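## Task

Move just the yellow bin and the orange bin over the benches to the bench edge where the hook currently rests. Put the hook back in its present spot, lying flat on the bench with its handle sticking out past that same edge. Every other object must finish on the surface it sits on now. Nothing counts if it stays in place only because a robot is holding it. At the end, release everything and pull the arms away.

## Robot and tools

Robots: four identical i2rt Big YAM arms named arm1, arm2, arm3 and arm4. Each has six revolute joints, a two-finger gripper and a wrist camera (arm1_cam_wrist to arm4_cam_wrist). With joints 1 and 6 at zero and the hand level and pointing forward, the wrist camera sits on top of the hand and looks toward the fingertips. The hand can reach roughly 1.0 m from the joint-1 axis. Two fixed room cameras, room_a and room_b, watch the scene. Arms act independently and do not wait for each other.

Frames: one shared scene frame, origin on the floor, +z up. The hand point is midway between the fingertips; the hand's z axis runs along the fingers and its y axis is the opening direction. Foot poses are never printed. Camera calibration (OpenCV style K, distortion, T_world_to_cam in metres) is given per camera; room cameras may be off by a couple of degrees and millimetres, and wrist camera poses inherit errors from the reported joint angles.

execute_actions: argument actions is a list holding one action or nothing. An action is an object keyed by arm name; each arm entry holds a joints object. Inside it, optional keys joint1_rad to joint6_rad are absolute joint angles in radians, and gripper_m is the absolute fingertip gap in metres. These are targets, not offsets. Ranges (and done tolerances): joint1_rad -2.879 to 2.879 (±0.045), rotation about the foot, positive counter-clockwise seen from above, 0 along the foot's facing; joint2_rad 0 to 3.141 (±0.14), shoulder, 0 means upper arm pointing back and near level, increasing lifts it up then forward; joint3_rad 0 to 3.019 (±0.09), elbow, 0 folded, positive opens; joint4_rad -1.692 to 1.57 (±0.055), hand pitch, positive tips fingers up; joint5_rad -1.57 to 1.57 (±0.03), sideways hand swing, positive to the arm's right; joint6_rad -2.094 to 2.094 (±0.035), hand roll, positive clockwise viewed from behind the hand; gripper_m 0 to 0.093 (±0.003). All motions in one action begin together and may finish at different moments; because joints move at different speeds, the hand can sweep a wide path. Joints or arms you omit may keep driving toward earlier targets. Unknown keys or out-of-range numbers reject the whole call and nothing moves. Optional cameras lists which images to return (names above, or all; null or omitted gives all, [] gives none). An empty actions list just reports state and pictures.

wait: seconds from 0 to 10; nothing new is commanded, the world keeps running, and it returns the same report as an empty action.

zoom_image: camera name plus region [x0, y0, x1, y1] in pixels of that camera's latest full image, origin top-left, at most 504 by 504.

finished_scene: scene is the number of the current scene; ends it for good and reports success, then gives the next task.

Result lines: joint_positions per arm; joint torques in joint order (biased, noisy, nonzero even in free air); a pictures line naming image order. joint_status per commanded joint: off_target (resting away from target, maybe still pushing), contact_stop or time_out (holds where it stopped; a timed-out joint may keep a nearby target and keep pushing, listed under on_its_own), not_followed (a safety check withheld the arm's joint targets, shown with a 'joint command not followed' line and usually a cause; the gripper part still runs, and withheld targets may be retried on later actions). on_its_own covers things you did not command this call; 'held at' is a joint's current target, not its position. To relieve a pushing joint, command its reported position. Very small target changes may not move a joint. Loaded joints sag. MOTOR HOT appears from 85 °C; at 100 °C an OVER-TEMPERATURE FAULT drops that arm until it cools, and its unfinished keys read limit_stop_at_motor_heat (resend the target afterward).

Cautions: the arms do not stop on contact and can press hard; sustained pushing heats motors, including while you are composing a reply, since the robot holds its last command meanwhile. Never drop objects, knock them off the work area or onto the floor (that ends the scene). Avoid any forceful contact between arms; the self and inter-arm check can react too late and ignores fingers, gripper housings and wrist cameras. If a result reports a stop, the remaining motion, wait and finish calls in that reply are skipped. Loose objects can occasionally get nudged by outside pushes, so verify before finishing. Finish with grippers open and arms moved away from all objects.

Each tool is called after "Request:" in YAML: its name, and indented under it one key for each argument.

## Session

Request:
execute_actions:
  actions: []

Scene clock: 0.00 s.
Joint torques (N m, as the arm reports them, + toward a larger angle): no reading
Motor temperatures (°C, as the motors report them): arm1=[22 34 35 25 25 25] | arm2=[23 27 29 23 25 24] | arm3=[25 25 29 25 25 26] | arm4=[23 28 32 24 22 24]
arm1.joint_positions: joint1_rad=+0.407 joint2_rad=+0.629 joint3_rad=+1.667 joint4_rad=-1.620 joint5_rad=-0.221 joint6_rad=-0.157 gripper_m=+0.094
arm1.joint_status: not commanded
arm1.hand: x=-0.5381 y=-1.0636 z=+1.3294 quat_wxyz=(-0.209, +0.791, -0.381, -0.430) (m; scene frame)
arm2.joint_positions: joint1_rad=+0.835 joint2_rad=+0.445 joint3_rad=+1.508 joint4_rad=-1.588 joint5_rad=-0.240 joint6_rad=+0.699 gripper_m=+0.095
arm2.joint_status: not commanded
arm2.hand: x=+0.3548 y=-1.1472 z=+1.3044 quat_wxyz=(+0.081, +0.667, -0.549, -0.497) (m; scene frame)
arm3.joint_positions: joint1_rad=+0.527 joint2_rad=+0.463 joint3_rad=+1.495 joint4_rad=-1.426 joint5_rad=-0.299 joint6_rad=-0.467 gripper_m=+0.094
arm3.joint_status: not commanded
arm3.hand: x=-0.3885 y=+1.1005 z=+1.3825 quat_wxyz=(-0.466, -0.211, -0.798, +0.319) (m; scene frame)
arm4.joint_positions: joint1_rad=+0.003 joint2_rad=+0.320 joint3_rad=+1.453 joint4_rad=-1.206 joint5_rad=+0.128 joint6_rad=-0.047 gripper_m=+0.095
arm4.joint_status: not commanded
arm4.hand: x=+0.4354 y=+1.1076 z=+1.4345 quat_wxyz=(-0.406, -0.565, -0.468, +0.544) (m; scene frame)
pictures: arm1_cam_wrist, arm2_cam_wrist, arm3_cam_wrist, arm4_cam_wrist, room_a, room_b
camera_calibration (this result's frames):
arm1_cam_wrist: T_world_to_cam=[[0.787705, 0.616053, -0.000656517, 1.07896], [0.570746, -0.730175, -0.375625, 0.0345496], [-0.231884, 0.295507, -0.926772, 1.54468], [0, 0, 0, 1]] pos_world=[-0.511436, -1.09593, 1.44525]
arm2_cam_wrist: T_world_to_cam=[[0.654967, 0.372713, -0.657345, 1.056], [0.350973, -0.920421, -0.172173, -0.95088], [-0.669205, -0.117943, -0.733658, 1.18109], [0, 0, 0, 1]] pos_world=[0.432482, -1.12949, 1.39696]
arm3_cam_wrist: T_world_to_cam=[[-0.634581, -0.711162, 0.302582, 0.119272], [-0.73963, 0.445258, -0.504671, -0.0744659], [0.224175, -0.544053, -0.808549, 1.92705], [0, 0, 0, 1]] pos_world=[-0.411386, 1.16639, 1.48444]
arm4_cam_wrist: T_world_to_cam=[[-0.972301, 0.226584, 0.0573593, 0.0886923], [0.103444, 0.637221, -0.763707, 0.351226], [-0.209595, -0.73662, -0.64301, 1.9567], [0, 0, 0, 1]] pos_world=[0.460016, 1.19744, 1.52132]
Images, in order (width x height): arm1_cam_wrist 504x504, arm2_cam_wrist 504x504, arm3_cam_wrist 504x504, arm4_cam_wrist 504x504, room_a 896x504, room_b 896x504.

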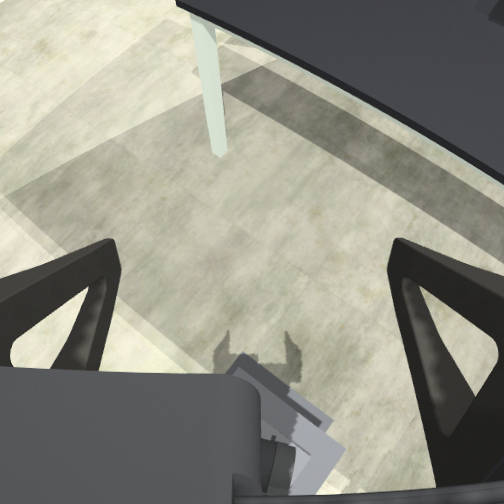

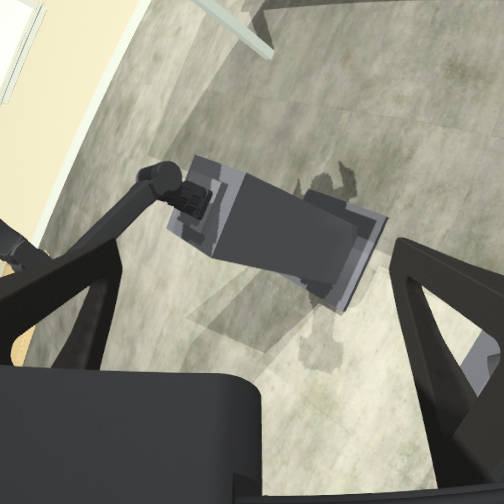

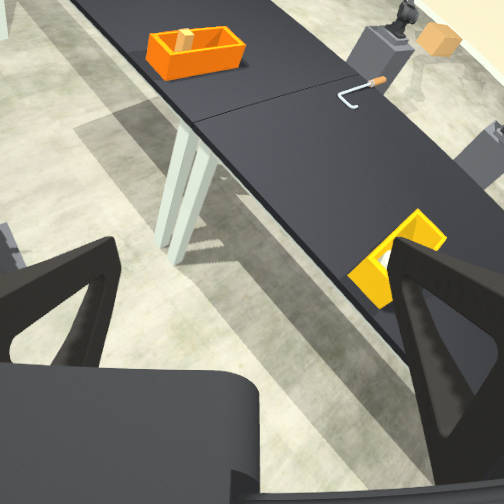

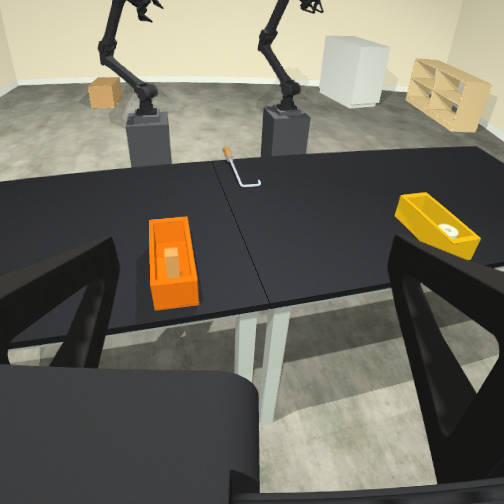

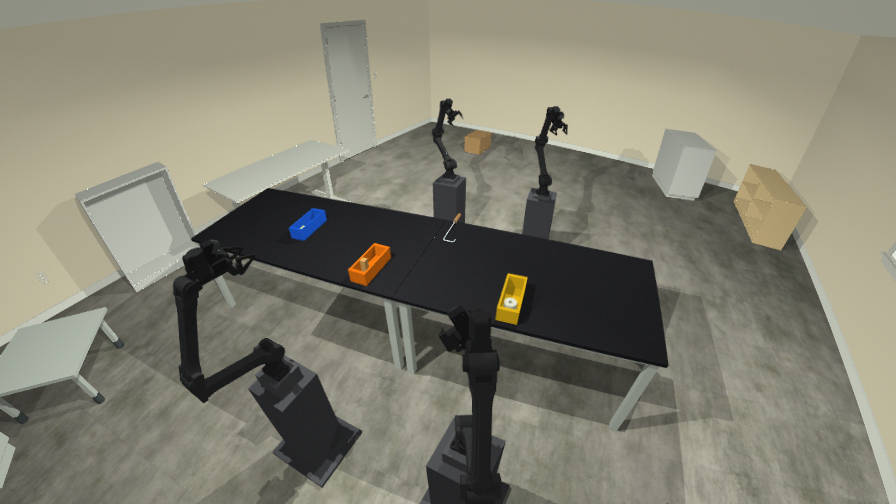

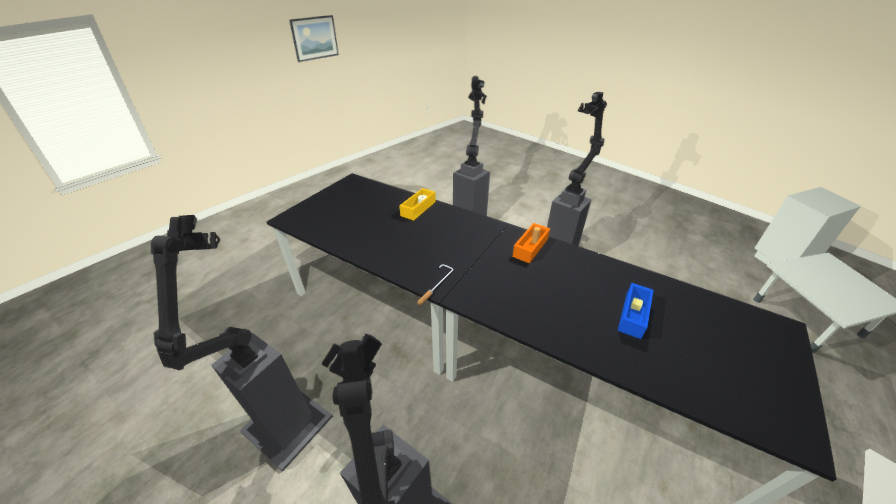

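Request:
zoom_image:
  camera: "room_b"
  region: [390, 180, 570, 320]

Request:
zoom_image:
  camera: "room_a"
  region: [340, 200, 540, 335]

Request:
zoom_image:
  camera: "room_b"
  region: [405, 255, 475, 315]

Request:
zoom_image:
  camera: "room_a"
  region: [425, 205, 480, 250]

Region (390, 180, 570, 320) of room_b's 896x504 image, scaled by 2.800, with more detail than that image has.

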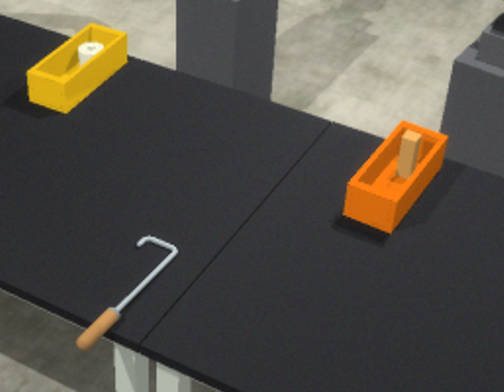

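Region (340, 200, 540, 335) of room_a's 896x504 image, scaled by 2.520, with more detail than that image has; it fills the top 340 rows of this view, and the rest is white.

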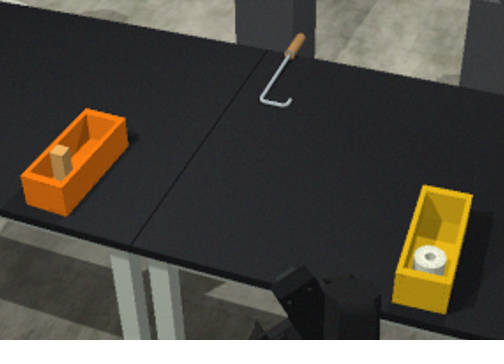

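Region (405, 255, 475, 315) of room_b's 896x504 image, scaled by 7.200, with more detail than that image has; it fills the top 432 rows of this view, and the rest is white.

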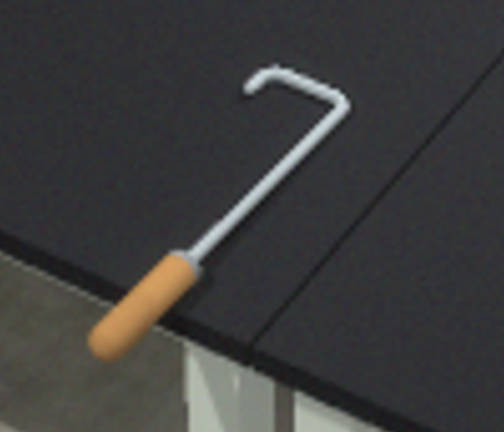

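Region (425, 205, 480, 250) of room_a's 896x504 image, scaled by 9.164, with more detail than that image has; it fills the top 412 rows of this view, and the rest is white.

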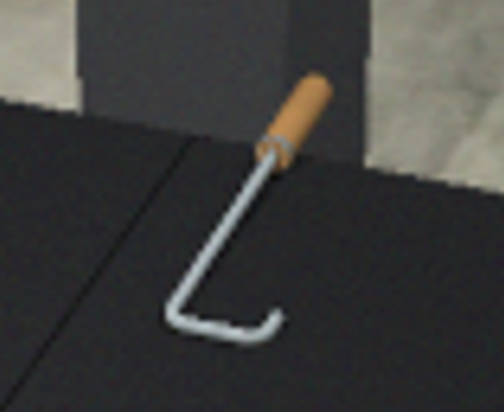

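Request:
execute_actions:
  actions:
    - {"arm1": {"joints": {"joint1_rad": -0.778, "joint2_rad": 2.51, "joint3_rad": 2.29, "joint4_rad": 0.34, "joint5_rad": -0.764, "joint6_rad": 0.0, "gripper_m": 0.09}}, "arm3": {"joints": {"joint1_rad": 0.15, "joint2_rad": 1.85, "joint3_rad": 1.1, "joint4_rad": 0.02, "joint5_rad": 0.0, "joint6_rad": 0.0, "gripper_m": 0.06}}, "arm4": {"joints": {"joint1_rad": 0.1, "joint2_rad": 2.26, "joint3_rad": 2.32, "joint4_rad": -1.48, "joint5_rad": 0.0, "joint6_rad": 1.57, "gripper_m": 0.055}}}

Scene clock: 122.40 s.
Joint torques (N m, as the arm reports them, + toward a larger angle): arm1=[  0.55 -25.52  14.63   2.19  -0.15   0.09] | arm2=[-2.41  5.59  8.57  1.79  0.06 -0.13] | arm3=[ -0.24 -18.23   7.02   3.33   0.04   0.25] | arm4=[ -0.4  -21.13  10.07   0.37   0.13   0.12]
Motor temperatures (°C, as the motors report them): arm1=[22 31 37 26 25 25] | arm2=[23 27 31 24 25 24] | arm3=[25 25 31 26 25 26] | arm4=[23 27 33 24 22 24]
arm1.joint_positions: joint1_rad=-0.774 joint2_rad=+2.523 joint3_rad=+2.253 joint4_rad=+0.325 joint5_rad=-0.762 joint6_rad=-0.006 gripper_m=+0.090
arm1.joint_status: all done
arm1.hand: x=+0.1281 y=-0.4438 z=+0.9201 quat_wxyz=(-0.521, +0.499, -0.487, -0.492) (m; scene frame)
arm2.joint_positions: joint1_rad=+0.835 joint2_rad=+0.445 joint3_rad=+1.508 joint4_rad=-1.588 joint5_rad=-0.240 joint6_rad=+0.699 gripper_m=+0.095
arm2.joint_status: not commanded
arm2.hand: x=+0.3548 y=-1.1472 z=+1.3044 quat_wxyz=(+0.081, +0.667, -0.549, -0.497) (m; scene frame)
arm3.joint_positions: joint1_rad=+0.157 joint2_rad=+1.849 joint3_rad=+1.101 joint4_rad=-0.002 joint5_rad=-0.001 joint6_rad=-0.016 gripper_m=+0.060
arm3.joint_status: all done
arm3.hand: x=-0.4689 y=+0.5489 z=+0.8354 quat_wxyz=(-0.286, -0.637, -0.659, +0.280) (m; scene frame)
arm4.joint_positions: joint1_rad=+0.097 joint2_rad=+2.275 joint3_rad=+2.292 joint4_rad=-1.466 joint5_rad=+0.004 joint6_rad=+1.560 gripper_m=+0.055
arm4.joint_status: all done
arm4.hand: x=+0.4578 y=+0.4660 z=+0.9272 quat_wxyz=(-0.059, -0.998, +0.003, -0.001) (m; scene frame)
pictures: arm1_cam_wrist, arm2_cam_wrist, arm3_cam_wrist, arm4_cam_wrist, room_a, room_b
camera_calibration (this result's frames):
arm1_cam_wrist: T_world_to_cam=[[0.999182, -0.0214169, 0.0343108, -0.170039], [0.0168073, -0.551737, -0.833849, 0.524913], [0.036789, 0.833743, -0.550925, 0.995336], [0, 0, 0, 1]] pos_world=[0.12446, -0.543883, 0.991888]
arm2_cam_wrist: T_world_to_cam=[[0.654967, 0.372713, -0.657345, 1.056], [0.350973, -0.920421, -0.172173, -0.95088], [-0.669205, -0.117943, -0.733658, 1.18109], [0, 0, 0, 1]] pos_world=[0.432482, -1.12949, 1.39696]
arm3_cam_wrist: T_world_to_cam=[[-0.999572, -0.0288837, -0.00465693, -0.447461], [-0.0273463, 0.978966, -0.202185, -0.376099], [0.0103988, -0.201971, -0.979336, 1.05727], [0, 0, 0, 1]] pos_world=[-0.468549, 0.568802, 0.9573]
arm4_cam_wrist: T_world_to_cam=[[-0.0000831497, 0.992556, -0.12179, -0.350919], [0.812082, 0.0711365, 0.579191, -0.935462], [0.583543, -0.098855, -0.806043, 0.653445], [0, 0, 0, 1]] pos_world=[0.37833, 0.479448, 1.02578]
Images, in order (width x height): arm1_cam_wrist 504x504, arm2_cam_wrist 504x504, arm3_cam_wrist 504x504, arm4_cam_wrist 504x504, room_a 896x504, room_b 896x504.

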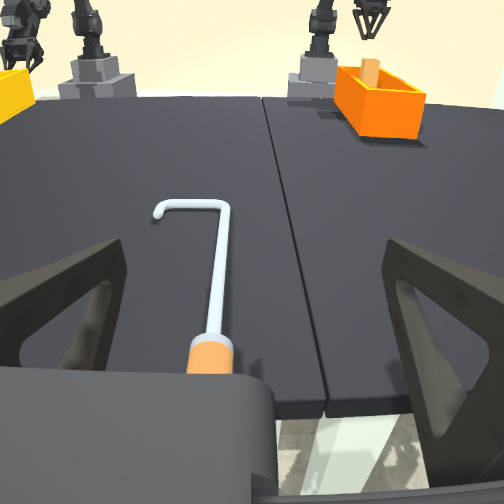

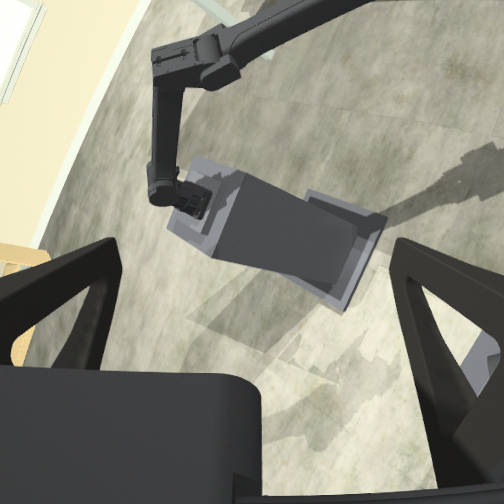

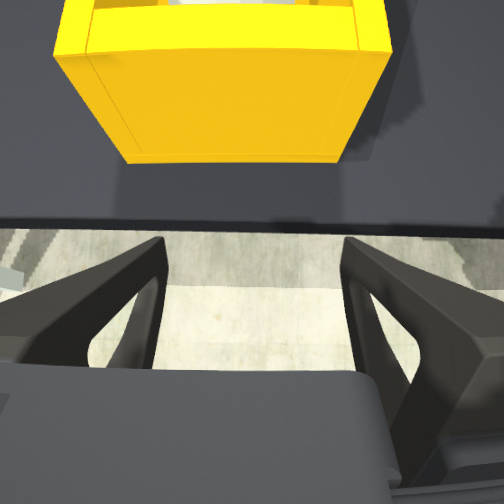

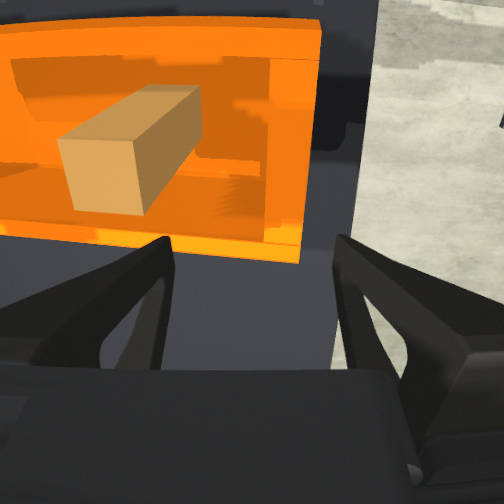

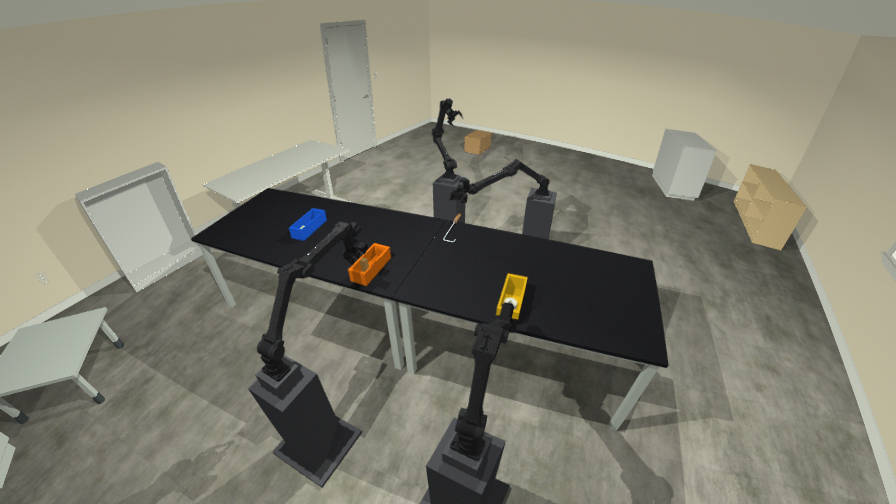

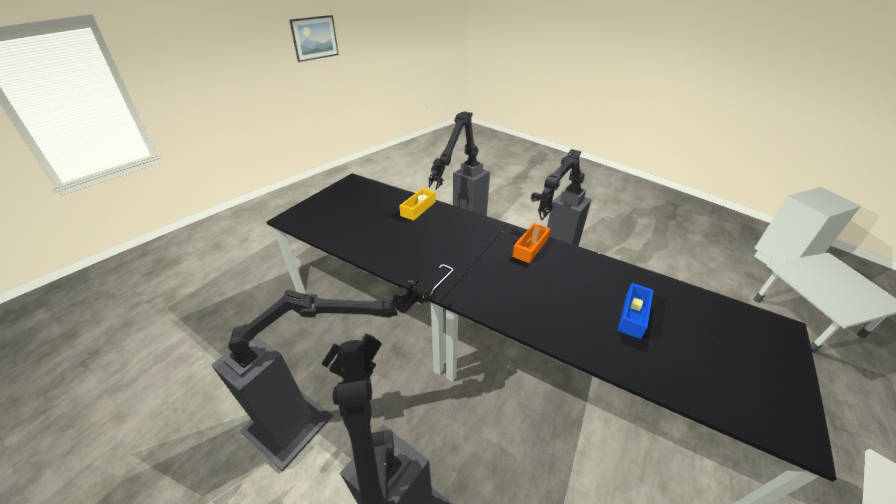

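Request:
execute_actions:
  actions:
    - {"arm1": {"joints": {"joint1_rad": -0.724, "joint2_rad": 2.71, "joint3_rad": 2.36, "joint4_rad": 0.39, "joint5_rad": -0.731}}, "arm3": {"joints": {"joint1_rad": 0.17, "joint2_rad": 2.25, "joint3_rad": 1.57, "joint4_rad": 0.39}}, "arm4": {"joints": {"joint1_rad": 0.085, "joint2_rad": 2.405, "joint4_rad": -1.51, "gripper_m": 0.04}}}
  cameras: ["arm1_cam_wrist", "arm3_cam_wrist", "arm4_cam_wrist", "room_a", "room_b"]

Scene clock: 150.20 s.
Joint torques (N m, as the arm reports them, + toward a larger angle): arm1=[  0.66 -25.07  13.32   1.89   0.04   0.08] | arm2=[-1.95  5.11  8.68  1.73  0.04 -0.11] | arm3=[  1.46 -24.02  11.     3.8    0.03   0.24] | arm4=[ -1.78 -21.49   9.58   0.     0.17   0.09]
Motor temperatures (°C, as the motors report them): arm1=[22 37 42 26 25 25] | arm2=[23 27 31 24 25 24] | arm3=[25 26 32 26 25 26] | arm4=[23 30 36 24 22 24]
arm1.joint_positions: joint1_rad=-0.719 joint2_rad=+2.709 joint3_rad=+2.332 joint4_rad=+0.385 joint5_rad=-0.734 joint6_rad=-0.006 gripper_m=+0.090
arm1.joint_status: all done
arm1.hand: x=+0.0991 y=-0.4062 z=+0.8047 quat_wxyz=(-0.499, +0.506, -0.497, -0.499) (m; scene frame)
arm2.joint_positions: joint1_rad=+0.835 joint2_rad=+0.445 joint3_rad=+1.508 joint4_rad=-1.588 joint5_rad=-0.240 joint6_rad=+0.699 gripper_m=+0.095
arm2.joint_status: not commanded
arm2.hand: x=+0.3548 y=-1.1472 z=+1.3044 quat_wxyz=(+0.081, +0.667, -0.549, -0.497) (m; scene frame)
arm3.joint_positions: joint1_rad=+0.157 joint2_rad=+2.244 joint3_rad=+1.513 joint4_rad=+0.365 joint5_rad=-0.001 joint6_rad=-0.015 gripper_m=+0.060
arm3.joint_status: all done
arm3.hand: x=-0.4657 y=+0.3752 z=+0.8280 quat_wxyz=(-0.404, -0.573, -0.591, +0.399) (m; scene frame)
arm4.joint_positions: joint1_rad=+0.093 joint2_rad=+2.415 joint3_rad=+2.293 joint4_rad=-1.496 joint5_rad=+0.004 joint6_rad=+1.560 gripper_m=+0.040
arm4.joint_status: all done
arm4.hand: x=+0.4560 y=+0.4794 z=+0.8286 quat_wxyz=(+0.026, -1.000, +0.005, -0.002) (m; scene frame)
pictures: arm1_cam_wrist, arm3_cam_wrist, arm4_cam_wrist, room_a, room_b
camera_calibration (this result's frames):
arm1_cam_wrist: T_world_to_cam=[[0.999988, 0.00446617, 0.00188669, -0.0997767], [0.00412407, -0.578956, -0.815348, 0.425175], [-0.00254918, 0.815347, -0.578967, 0.92046], [0, 0, 0, 1]] pos_world=[0.100368, -0.503891, 0.87977]
arm3_cam_wrist: T_world_to_cam=[[-0.99963, -0.0271884, -0.00116815, -0.452815], [-0.0219974, 0.832555, -0.553506, 0.140837], [0.0160215, -0.553275, -0.832845, 1.0281], [0, 0, 0, 1]] pos_world=[-0.466021, 0.439255, 0.933671]
arm4_cam_wrist: T_world_to_cam=[[0.00264848, 0.998897, 0.0468817, -0.52032], [0.810318, -0.0296159, 0.585241, -0.833706], [0.585984, 0.0364391, -0.809503, 0.513208], [0, 0, 0, 1]] pos_world=[0.376214, 0.476354, 0.927756]
Images, in order (width x height): arm1_cam_wrist 504x504, arm3_cam_wrist 504x504, arm4_cam_wrist 504x504, room_a 896x504, room_b 896x504.

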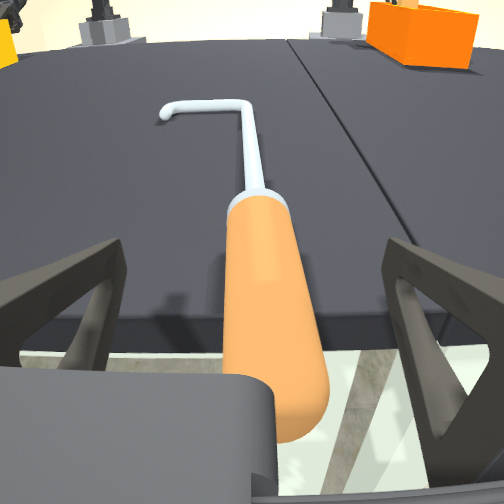

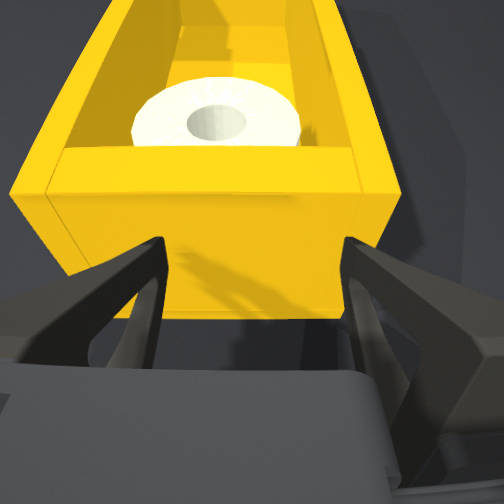

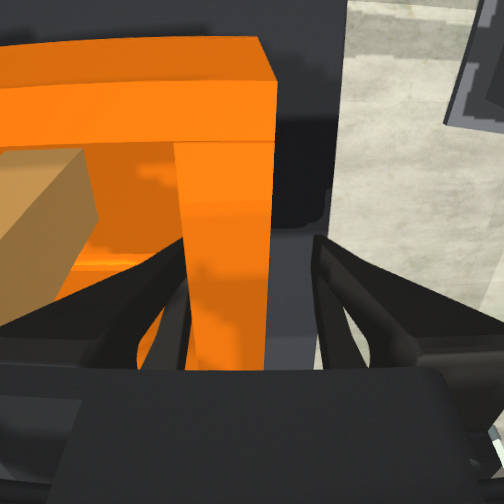

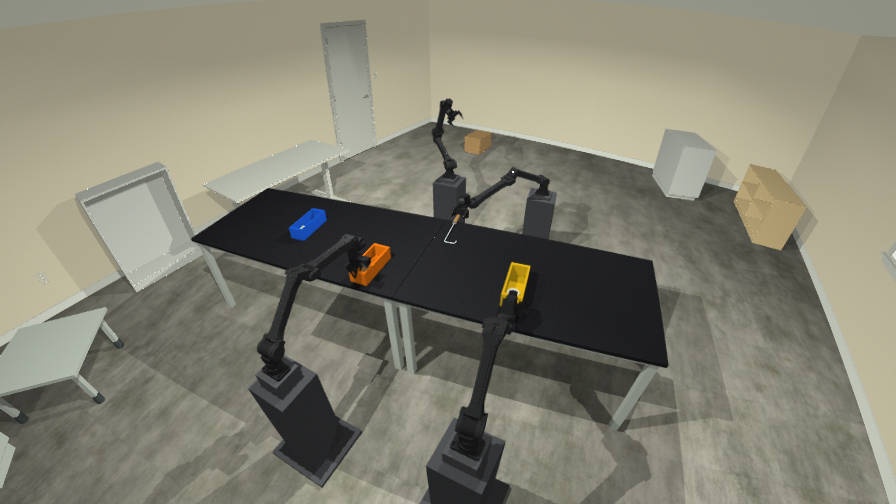

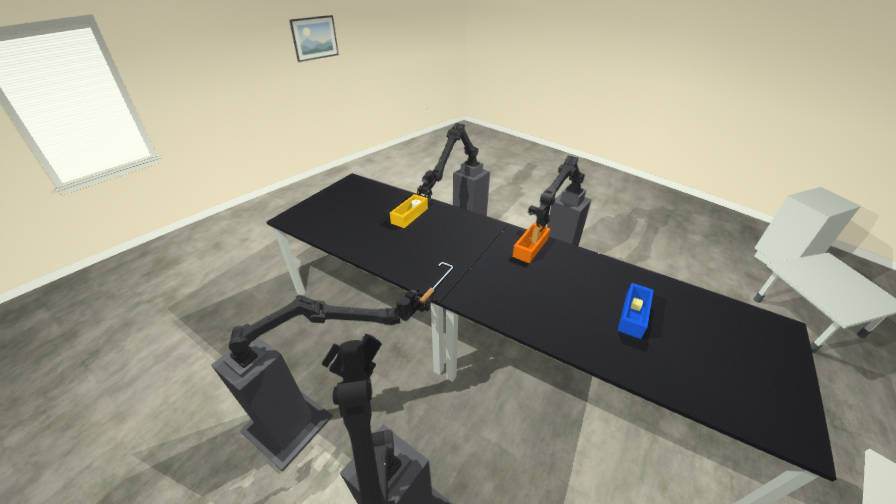

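Request:
zoom_image:
  camera: "room_b"
  region: [405, 255, 475, 315]

Request:
zoom_image:
  camera: "room_a"
  region: [425, 205, 480, 250]

Region (405, 255, 475, 315) of room_b's 896x504 image, scaled by 7.200, with more detail than that image has; it fills the top 432 rows of this view, and the rest is white.

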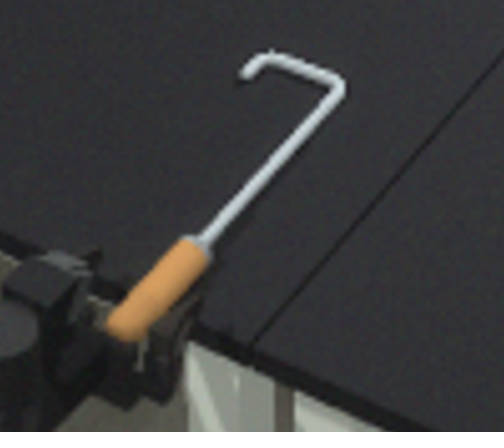

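Region (425, 205, 480, 250) of room_a's 896x504 image, scaled by 9.164, with more detail than that image has; it fills the top 412 rows of this view, and the rest is white.

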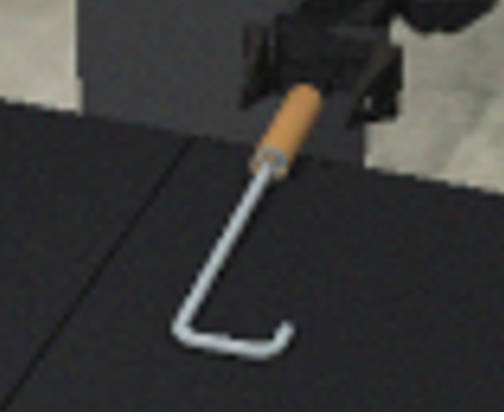

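Request:
execute_actions:
  actions:
    - {"arm1": {"joints": {"joint1_rad": -0.742, "joint3_rad": 2.29, "joint5_rad": -0.765}}, "arm3": {"joints": {"joint2_rad": 2.55, "joint3_rad": 1.94, "joint4_rad": 0.69}}, "arm4": {"joints": {"joint4_rad": -1.31, "gripper_m": 0.0}}}
  cameras: ["arm1_cam_wrist", "arm3_cam_wrist", "arm4_cam_wrist", "room_a", "room_b"]

Scene clock: 174.13 s.
Joint torques (N m, as the arm reports them, + toward a larger angle): arm1=[  0.9  -24.04  11.29   1.82  -0.24   0.09] | arm2=[-2.38  5.12  8.63  1.72  0.06 -0.11] | arm3=[  1.51 -27.34  11.53   3.72   0.03   0.25] | arm4=[ -2.16 -22.19  10.08   1.96   0.18   0.03]
Motor temperatures (°C, as the motors report them): arm1=[22 38 42 26 25 25] | arm2=[23 27 31 24 25 24] | arm3=[25 28 35 26 25 26] | arm4=[23 31 36 24 22 24]
arm1.joint_positions: joint1_rad=-0.742 joint2_rad=+2.709 joint3_rad=+2.283 joint4_rad=+0.385 joint5_rad=-0.762 joint6_rad=-0.006 gripper_m=+0.090
arm1.joint_status: all done
arm1.hand: x=+0.1066 y=-0.4245 z=+0.7780 quat_wxyz=(-0.480, +0.508, -0.512, -0.500) (m; scene frame)
arm2.joint_positions: joint1_rad=+0.835 joint2_rad=+0.445 joint3_rad=+1.508 joint4_rad=-1.588 joint5_rad=-0.240 joint6_rad=+0.699 gripper_m=+0.095
arm2.joint_status: not commanded
arm2.hand: x=+0.3548 y=-1.1472 z=+1.3044 quat_wxyz=(+0.081, +0.667, -0.549, -0.497) (m; scene frame)
arm3.joint_positions: joint1_rad=+0.157 joint2_rad=+2.542 joint3_rad=+1.880 joint4_rad=+0.666 joint5_rad=-0.001 joint6_rad=-0.015 gripper_m=+0.060
arm3.joint_status: all done
arm3.hand: x=-0.4639 y=+0.2802 z=+0.8417 quat_wxyz=(-0.504, -0.491, -0.506, +0.499) (m; scene frame)
arm4.joint_positions: joint1_rad=+0.092 joint2_rad=+2.415 joint3_rad=+2.293 joint4_rad=-1.344 joint5_rad=+0.002 joint6_rad=+1.566 gripper_m=+0.020
arm4.joint_status: gripper_m off_target (ended at +0.020, target +0.000); the others done
arm4.hand: x=+0.4549 y=+0.4422 z=+0.8295 quat_wxyz=(-0.050, -0.999, +0.009, -0.002) (m; scene frame)
pictures: arm1_cam_wrist, arm3_cam_wrist, arm4_cam_wrist, room_a, room_b
camera_calibration (this result's frames):
arm1_cam_wrist: T_world_to_cam=[[0.999454, 0.00976382, -0.0315719, -0.0788534], [-0.0191382, -0.607844, -0.793826, 0.366301], [-0.0269415, 0.793997, -0.607325, 0.935482], [0, 0, 0, 1]] pos_world=[0.111024, -0.519346, 0.856431]
arm3_cam_wrist: T_world_to_cam=[[-0.999681, -0.0252431, 0.00106469, -0.456072], [-0.0154024, 0.575483, -0.817669, 0.524983], [0.0200277, -0.817424, -0.575688, 0.84624], [0, 0, 0, 1]] pos_world=[-0.464788, 0.378106, 0.916918]
arm4_cam_wrist: T_world_to_cam=[[0.0101066, 0.994491, -0.104332, -0.359241], [0.811278, 0.0528408, 0.582267, -0.868876], [0.584573, -0.0905267, -0.806275, 0.570013], [0, 0, 0, 1]] pos_world=[0.375317, 0.454776, 0.928025]
Images, in order (width x height): arm1_cam_wrist 504x504, arm3_cam_wrist 504x504, arm4_cam_wrist 504x504, room_a 896x504, room_b 896x504.

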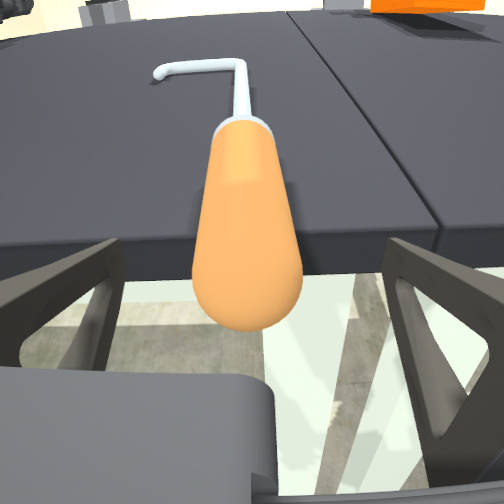

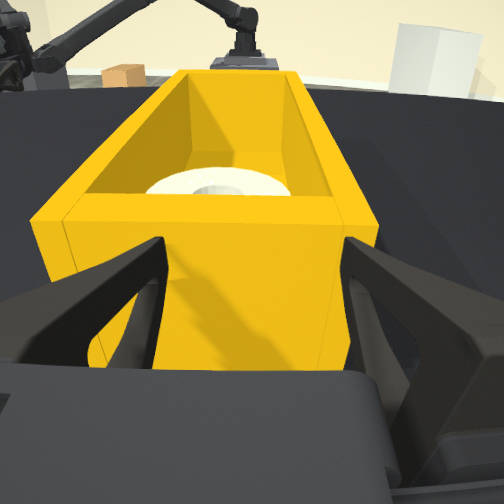

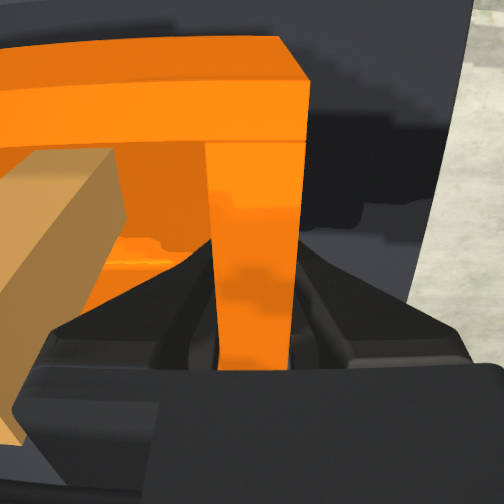

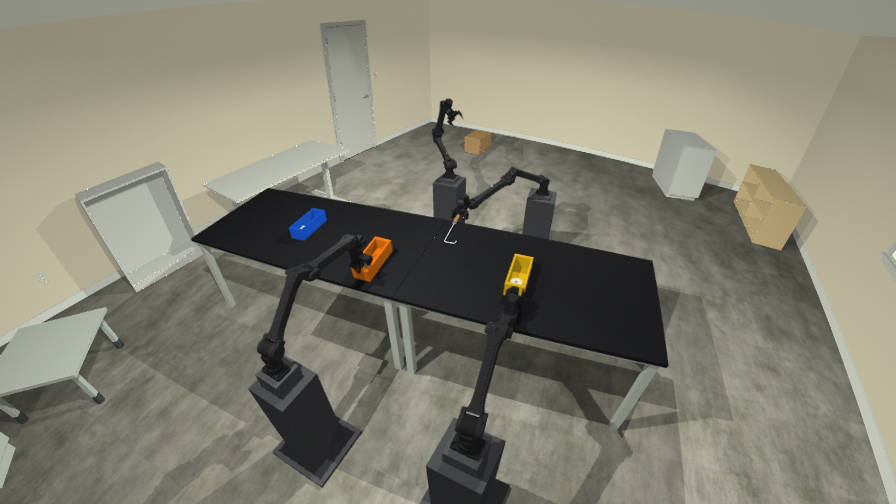

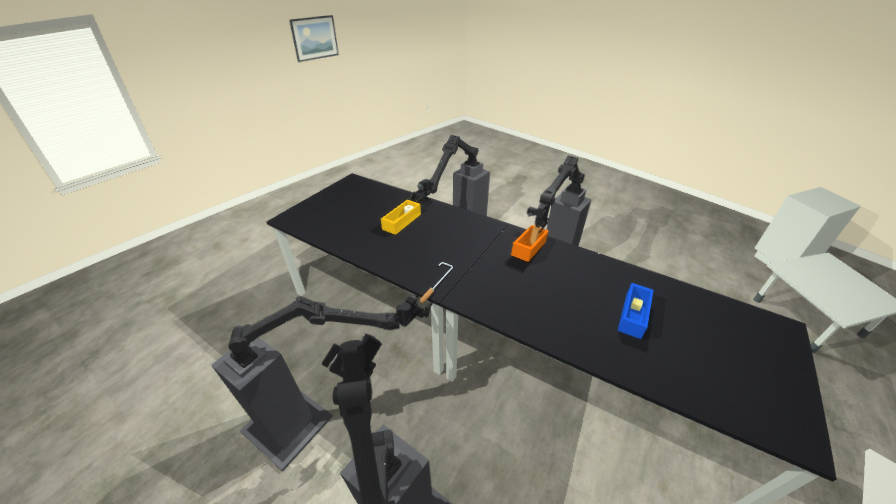

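Request:
execute_actions:
  actions:
    - {"arm1": {"joints": {"joint1_rad": -0.722, "joint3_rad": 2.335, "joint5_rad": -0.725}}, "arm3": {"joints": {"joint2_rad": 2.7, "joint3_rad": 2.2}}, "arm4": {"joints": {"joint1_rad": -0.27}}}
  cameras: ["arm1_cam_wrist", "arm4_cam_wrist", "room_a", "room_b"]

Scene clock: 188.70 s.
Joint torques (N m, as the arm reports them, + toward a larger angle): arm1=[  1.3  -24.84  15.42   1.89   0.01   0.09] | arm2=[-2.22  5.33  8.63  1.74  0.05 -0.12] | arm3=[  1.43 -28.59  12.02   3.54   0.02   0.25] | arm4=[ -2.5  -21.34  10.     1.46   0.2   -0.05]
Motor temperatures (°C, as the motors report them): arm1=[22 38 41 26 25 25] | arm2=[23 27 31 24 25 24] | arm3=[25 29 36 26 25 26] | arm4=[23 31 36 24 22 24]
arm1.joint_positions: joint1_rad=-0.724 joint2_rad=+2.709 joint3_rad=+2.283 joint4_rad=+0.385 joint5_rad=-0.728 joint6_rad=-0.006 gripper_m=+0.090
arm1.joint_status: all done
arm1.hand: x=+0.0984 y=-0.4144 z=+0.7777 quat_wxyz=(-0.484, +0.504, -0.516, -0.495) (m; scene frame)
arm2.joint_positions: joint1_rad=+0.835 joint2_rad=+0.445 joint3_rad=+1.508 joint4_rad=-1.588 joint5_rad=-0.240 joint6_rad=+0.699 gripper_m=+0.095
arm2.joint_status: not commanded
arm2.hand: x=+0.3548 y=-1.1472 z=+1.3044 quat_wxyz=(+0.081, +0.667, -0.549, -0.497) (m; scene frame)
arm3.joint_positions: joint1_rad=+0.157 joint2_rad=+2.688 joint3_rad=+2.139 joint4_rad=+0.669 joint5_rad=-0.001 joint6_rad=-0.015 gripper_m=+0.060
arm3.joint_status: all done
arm3.hand: x=-0.4632 y=+0.2382 z=+0.8532 quat_wxyz=(-0.532, -0.461, -0.475, +0.527) (m; scene frame)
arm4.joint_positions: joint1_rad=-0.257 joint2_rad=+2.415 joint3_rad=+2.293 joint4_rad=-1.329 joint5_rad=-0.001 joint6_rad=+1.576 gripper_m=+0.020
arm4.joint_status: all done
arm4.hand: x=+0.1968 y=+0.4900 z=+0.8282 quat_wxyz=(-0.056, -0.981, +0.187, +0.007) (m; scene frame)
pictures: arm1_cam_wrist, arm4_cam_wrist, room_a, room_b
camera_calibration (this result's frames):
arm1_cam_wrist: T_world_to_cam=[[0.99952, -0.00623753, -0.0303587, -0.0782528], [-0.0278896, -0.60825, -0.793255, 0.372314], [-0.0135177, 0.793721, -0.608132, 0.926297], [0, 0, 0, 1]] pos_world=[0.10112, -0.509249, 0.856274]
arm4_cam_wrist: T_world_to_cam=[[0.358605, 0.926131, -0.116977, -0.428876], [0.779713, -0.228268, 0.583045, -0.517948], [0.513274, -0.300291, -0.803975, 0.839183], [0, 0, 0, 1]] pos_world=[0.126917, 0.530964, 0.9265]
Images, in order (width x height): arm1_cam_wrist 504x504, arm4_cam_wrist 504x504, room_a 896x504, room_b 896x504.

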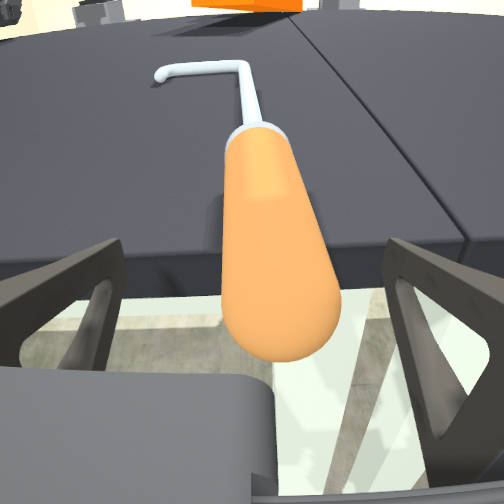

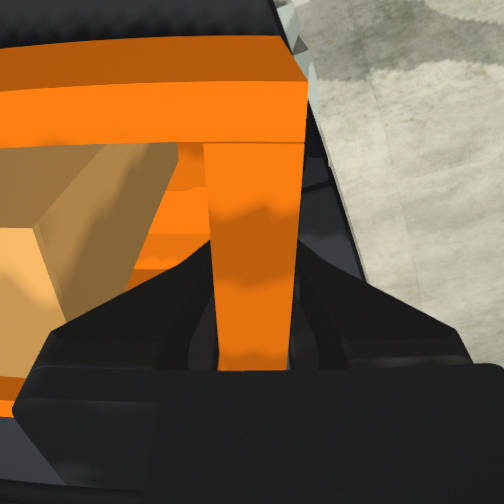

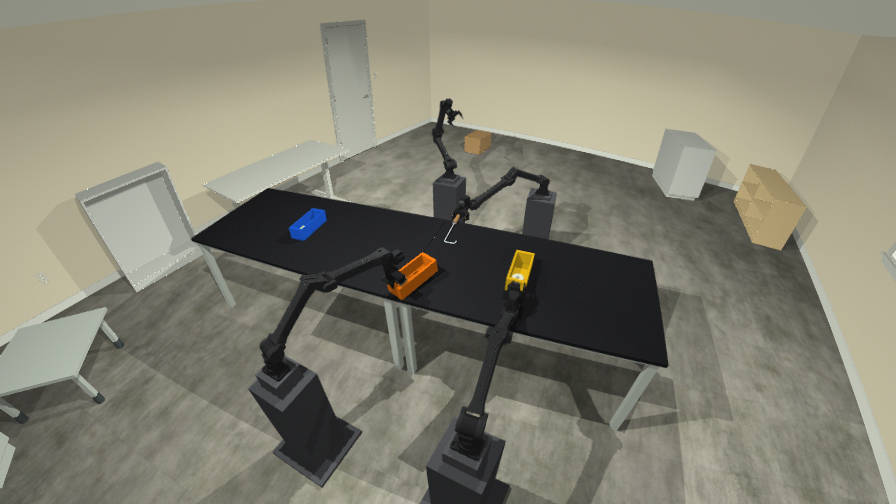

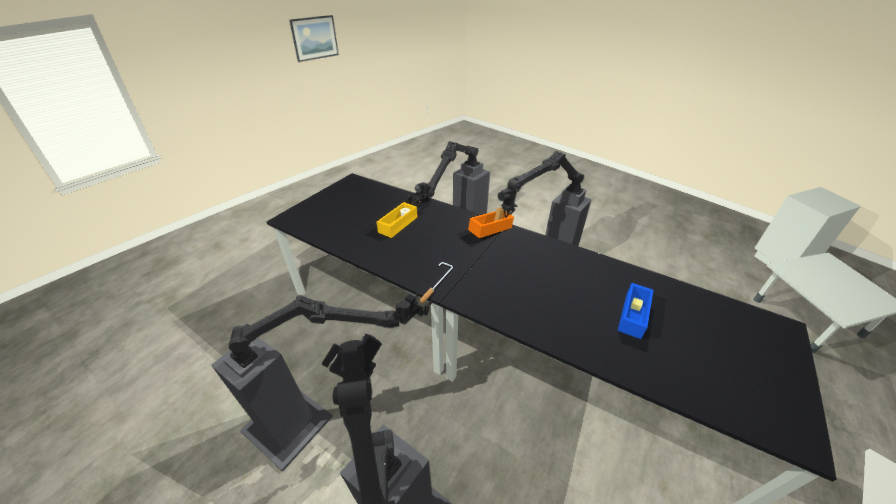

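Request:
execute_actions:
  actions:
    - {"arm1": {"joints": {"joint4_rad": 0.45, "gripper_m": 0.0}}, "arm3": {"joints": {"joint2_rad": 2.5, "joint3_rad": 1.98}}, "arm4": {"joints": {"gripper_m": 0.036}}}
  cameras: ["arm1_cam_wrist", "room_a", "room_b"]

Request:
zoom_image:
  camera: "room_b"
  region: [405, 255, 475, 315]

Request:
zoom_image:
  camera: "room_a"
  region: [425, 205, 480, 250]

Scene clock: 196.27 s.
Joint torques (N m, as the arm reports them, + toward a larger angle): arm1=[  1.15 -24.61  15.34   2.59   0.01   0.06] | arm2=[-2.37  5.48  8.63  1.78  0.05 -0.12] | arm3=[  1.43 -26.44   7.8    3.23   0.03   0.24] | arm4=[ -1.74 -22.24  10.09   1.46   0.33  -0.05]
Motor temperatures (°C, as the motors report them): arm1=[22 38 43 26 25 25] | arm2=[23 27 30 24 25 24] | arm3=[25 29 36 26 25 26] | arm4=[23 31 37 24 22 24]
arm1.joint_positions: joint1_rad=-0.723 joint2_rad=+2.709 joint3_rad=+2.283 joint4_rad=+0.426 joint5_rad=-0.727 joint6_rad=-0.005 gripper_m=+0.029
arm1.joint_status: gripper_m off_target (ended at +0.029, target +0.000); the others done
arm1.hand: x=+0.0983 y=-0.4140 z=+0.7861 quat_wxyz=(-0.499, +0.503, -0.502, -0.496) (m; scene frame)
arm2.joint_positions: joint1_rad=+0.835 joint2_rad=+0.445 joint3_rad=+1.508 joint4_rad=-1.588 joint5_rad=-0.240 joint6_rad=+0.699 gripper_m=+0.095
arm2.joint_status: not commanded
arm2.hand: x=+0.3548 y=-1.1472 z=+1.3044 quat_wxyz=(+0.081, +0.667, -0.549, -0.497) (m; scene frame)
arm3.joint_positions: joint1_rad=+0.157 joint2_rad=+2.481 joint3_rad=+1.988 joint4_rad=+0.675 joint5_rad=-0.001 joint6_rad=-0.015 gripper_m=+0.060
arm3.joint_status: all done
arm3.hand: x=-0.4641 y=+0.2594 z=+0.9601 quat_wxyz=(-0.546, -0.445, -0.458, +0.541) (m; scene frame)
arm4.joint_positions: joint1_rad=-0.263 joint2_rad=+2.415 joint3_rad=+2.293 joint4_rad=-1.325 joint5_rad=-0.001 joint6_rad=+1.576 gripper_m=+0.036
arm4.joint_status: all done
arm4.hand: x=+0.1924 y=+0.4907 z=+0.8283 quat_wxyz=(-0.058, -0.980, +0.189, +0.008) (m; scene frame)
pictures: arm1_cam_wrist, room_a, room_b
camera_calibration (this result's frames):
arm1_cam_wrist: T_world_to_cam=[[0.999976, -0.00588342, -0.00359848, -0.0989021], [-0.00635494, -0.583358, -0.81219, 0.402316], [0.00267926, 0.812194, -0.583381, 0.917663], [0, 0, 0, 1]] pos_world=[0.0989978, -0.511208, 0.861749]
Images, in order (width x height): arm1_cam_wrist 504x504, room_a 896x504, room_b 896x504.

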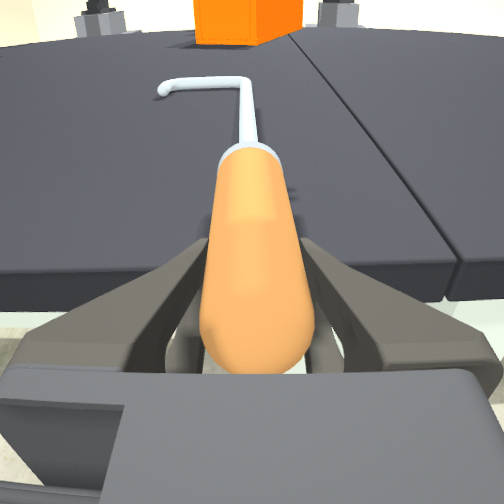

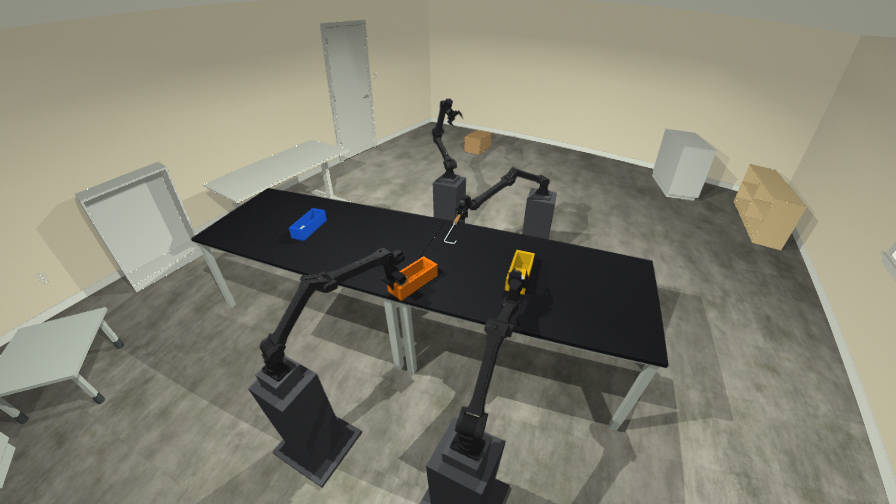

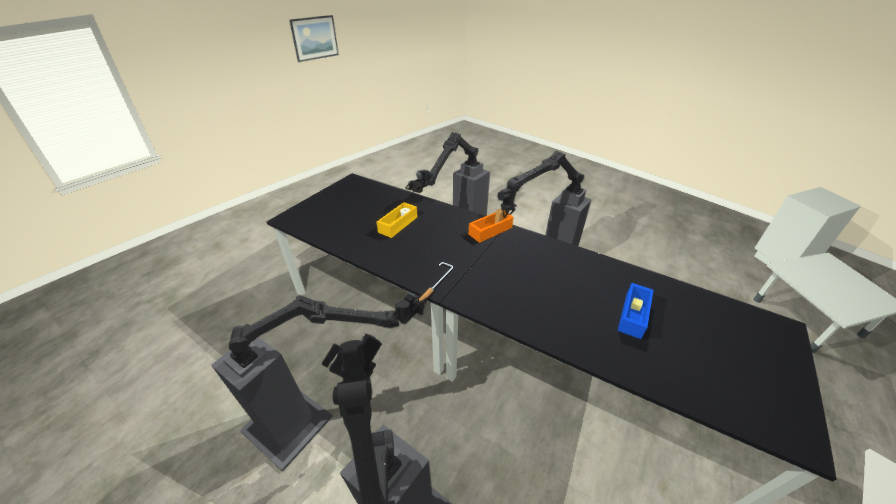

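Region (405, 255, 475, 315) of room_b's 896x504 image, scaled by 7.200, with more detail than that image has; it fills the top 432 rows of this view, and the rest is white.

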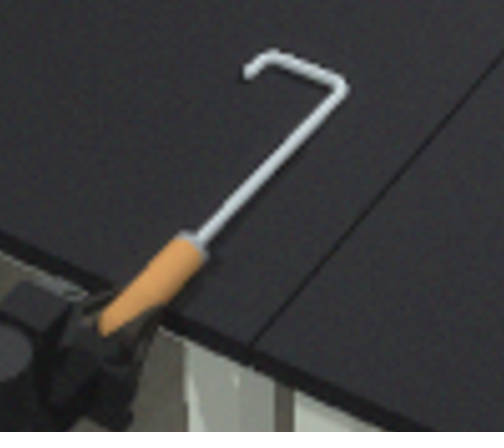

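Region (425, 205, 480, 250) of room_a's 896x504 image, scaled by 9.164, with more detail than that image has; it fills the top 412 rows of this view, and the rest is white.

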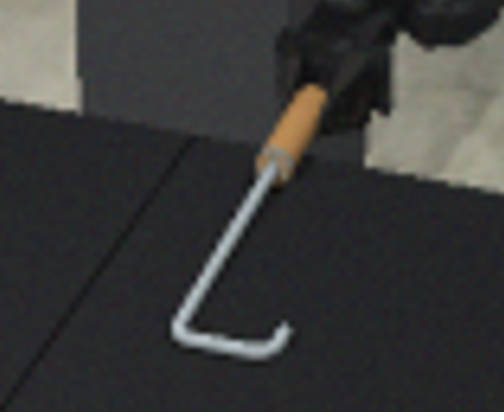

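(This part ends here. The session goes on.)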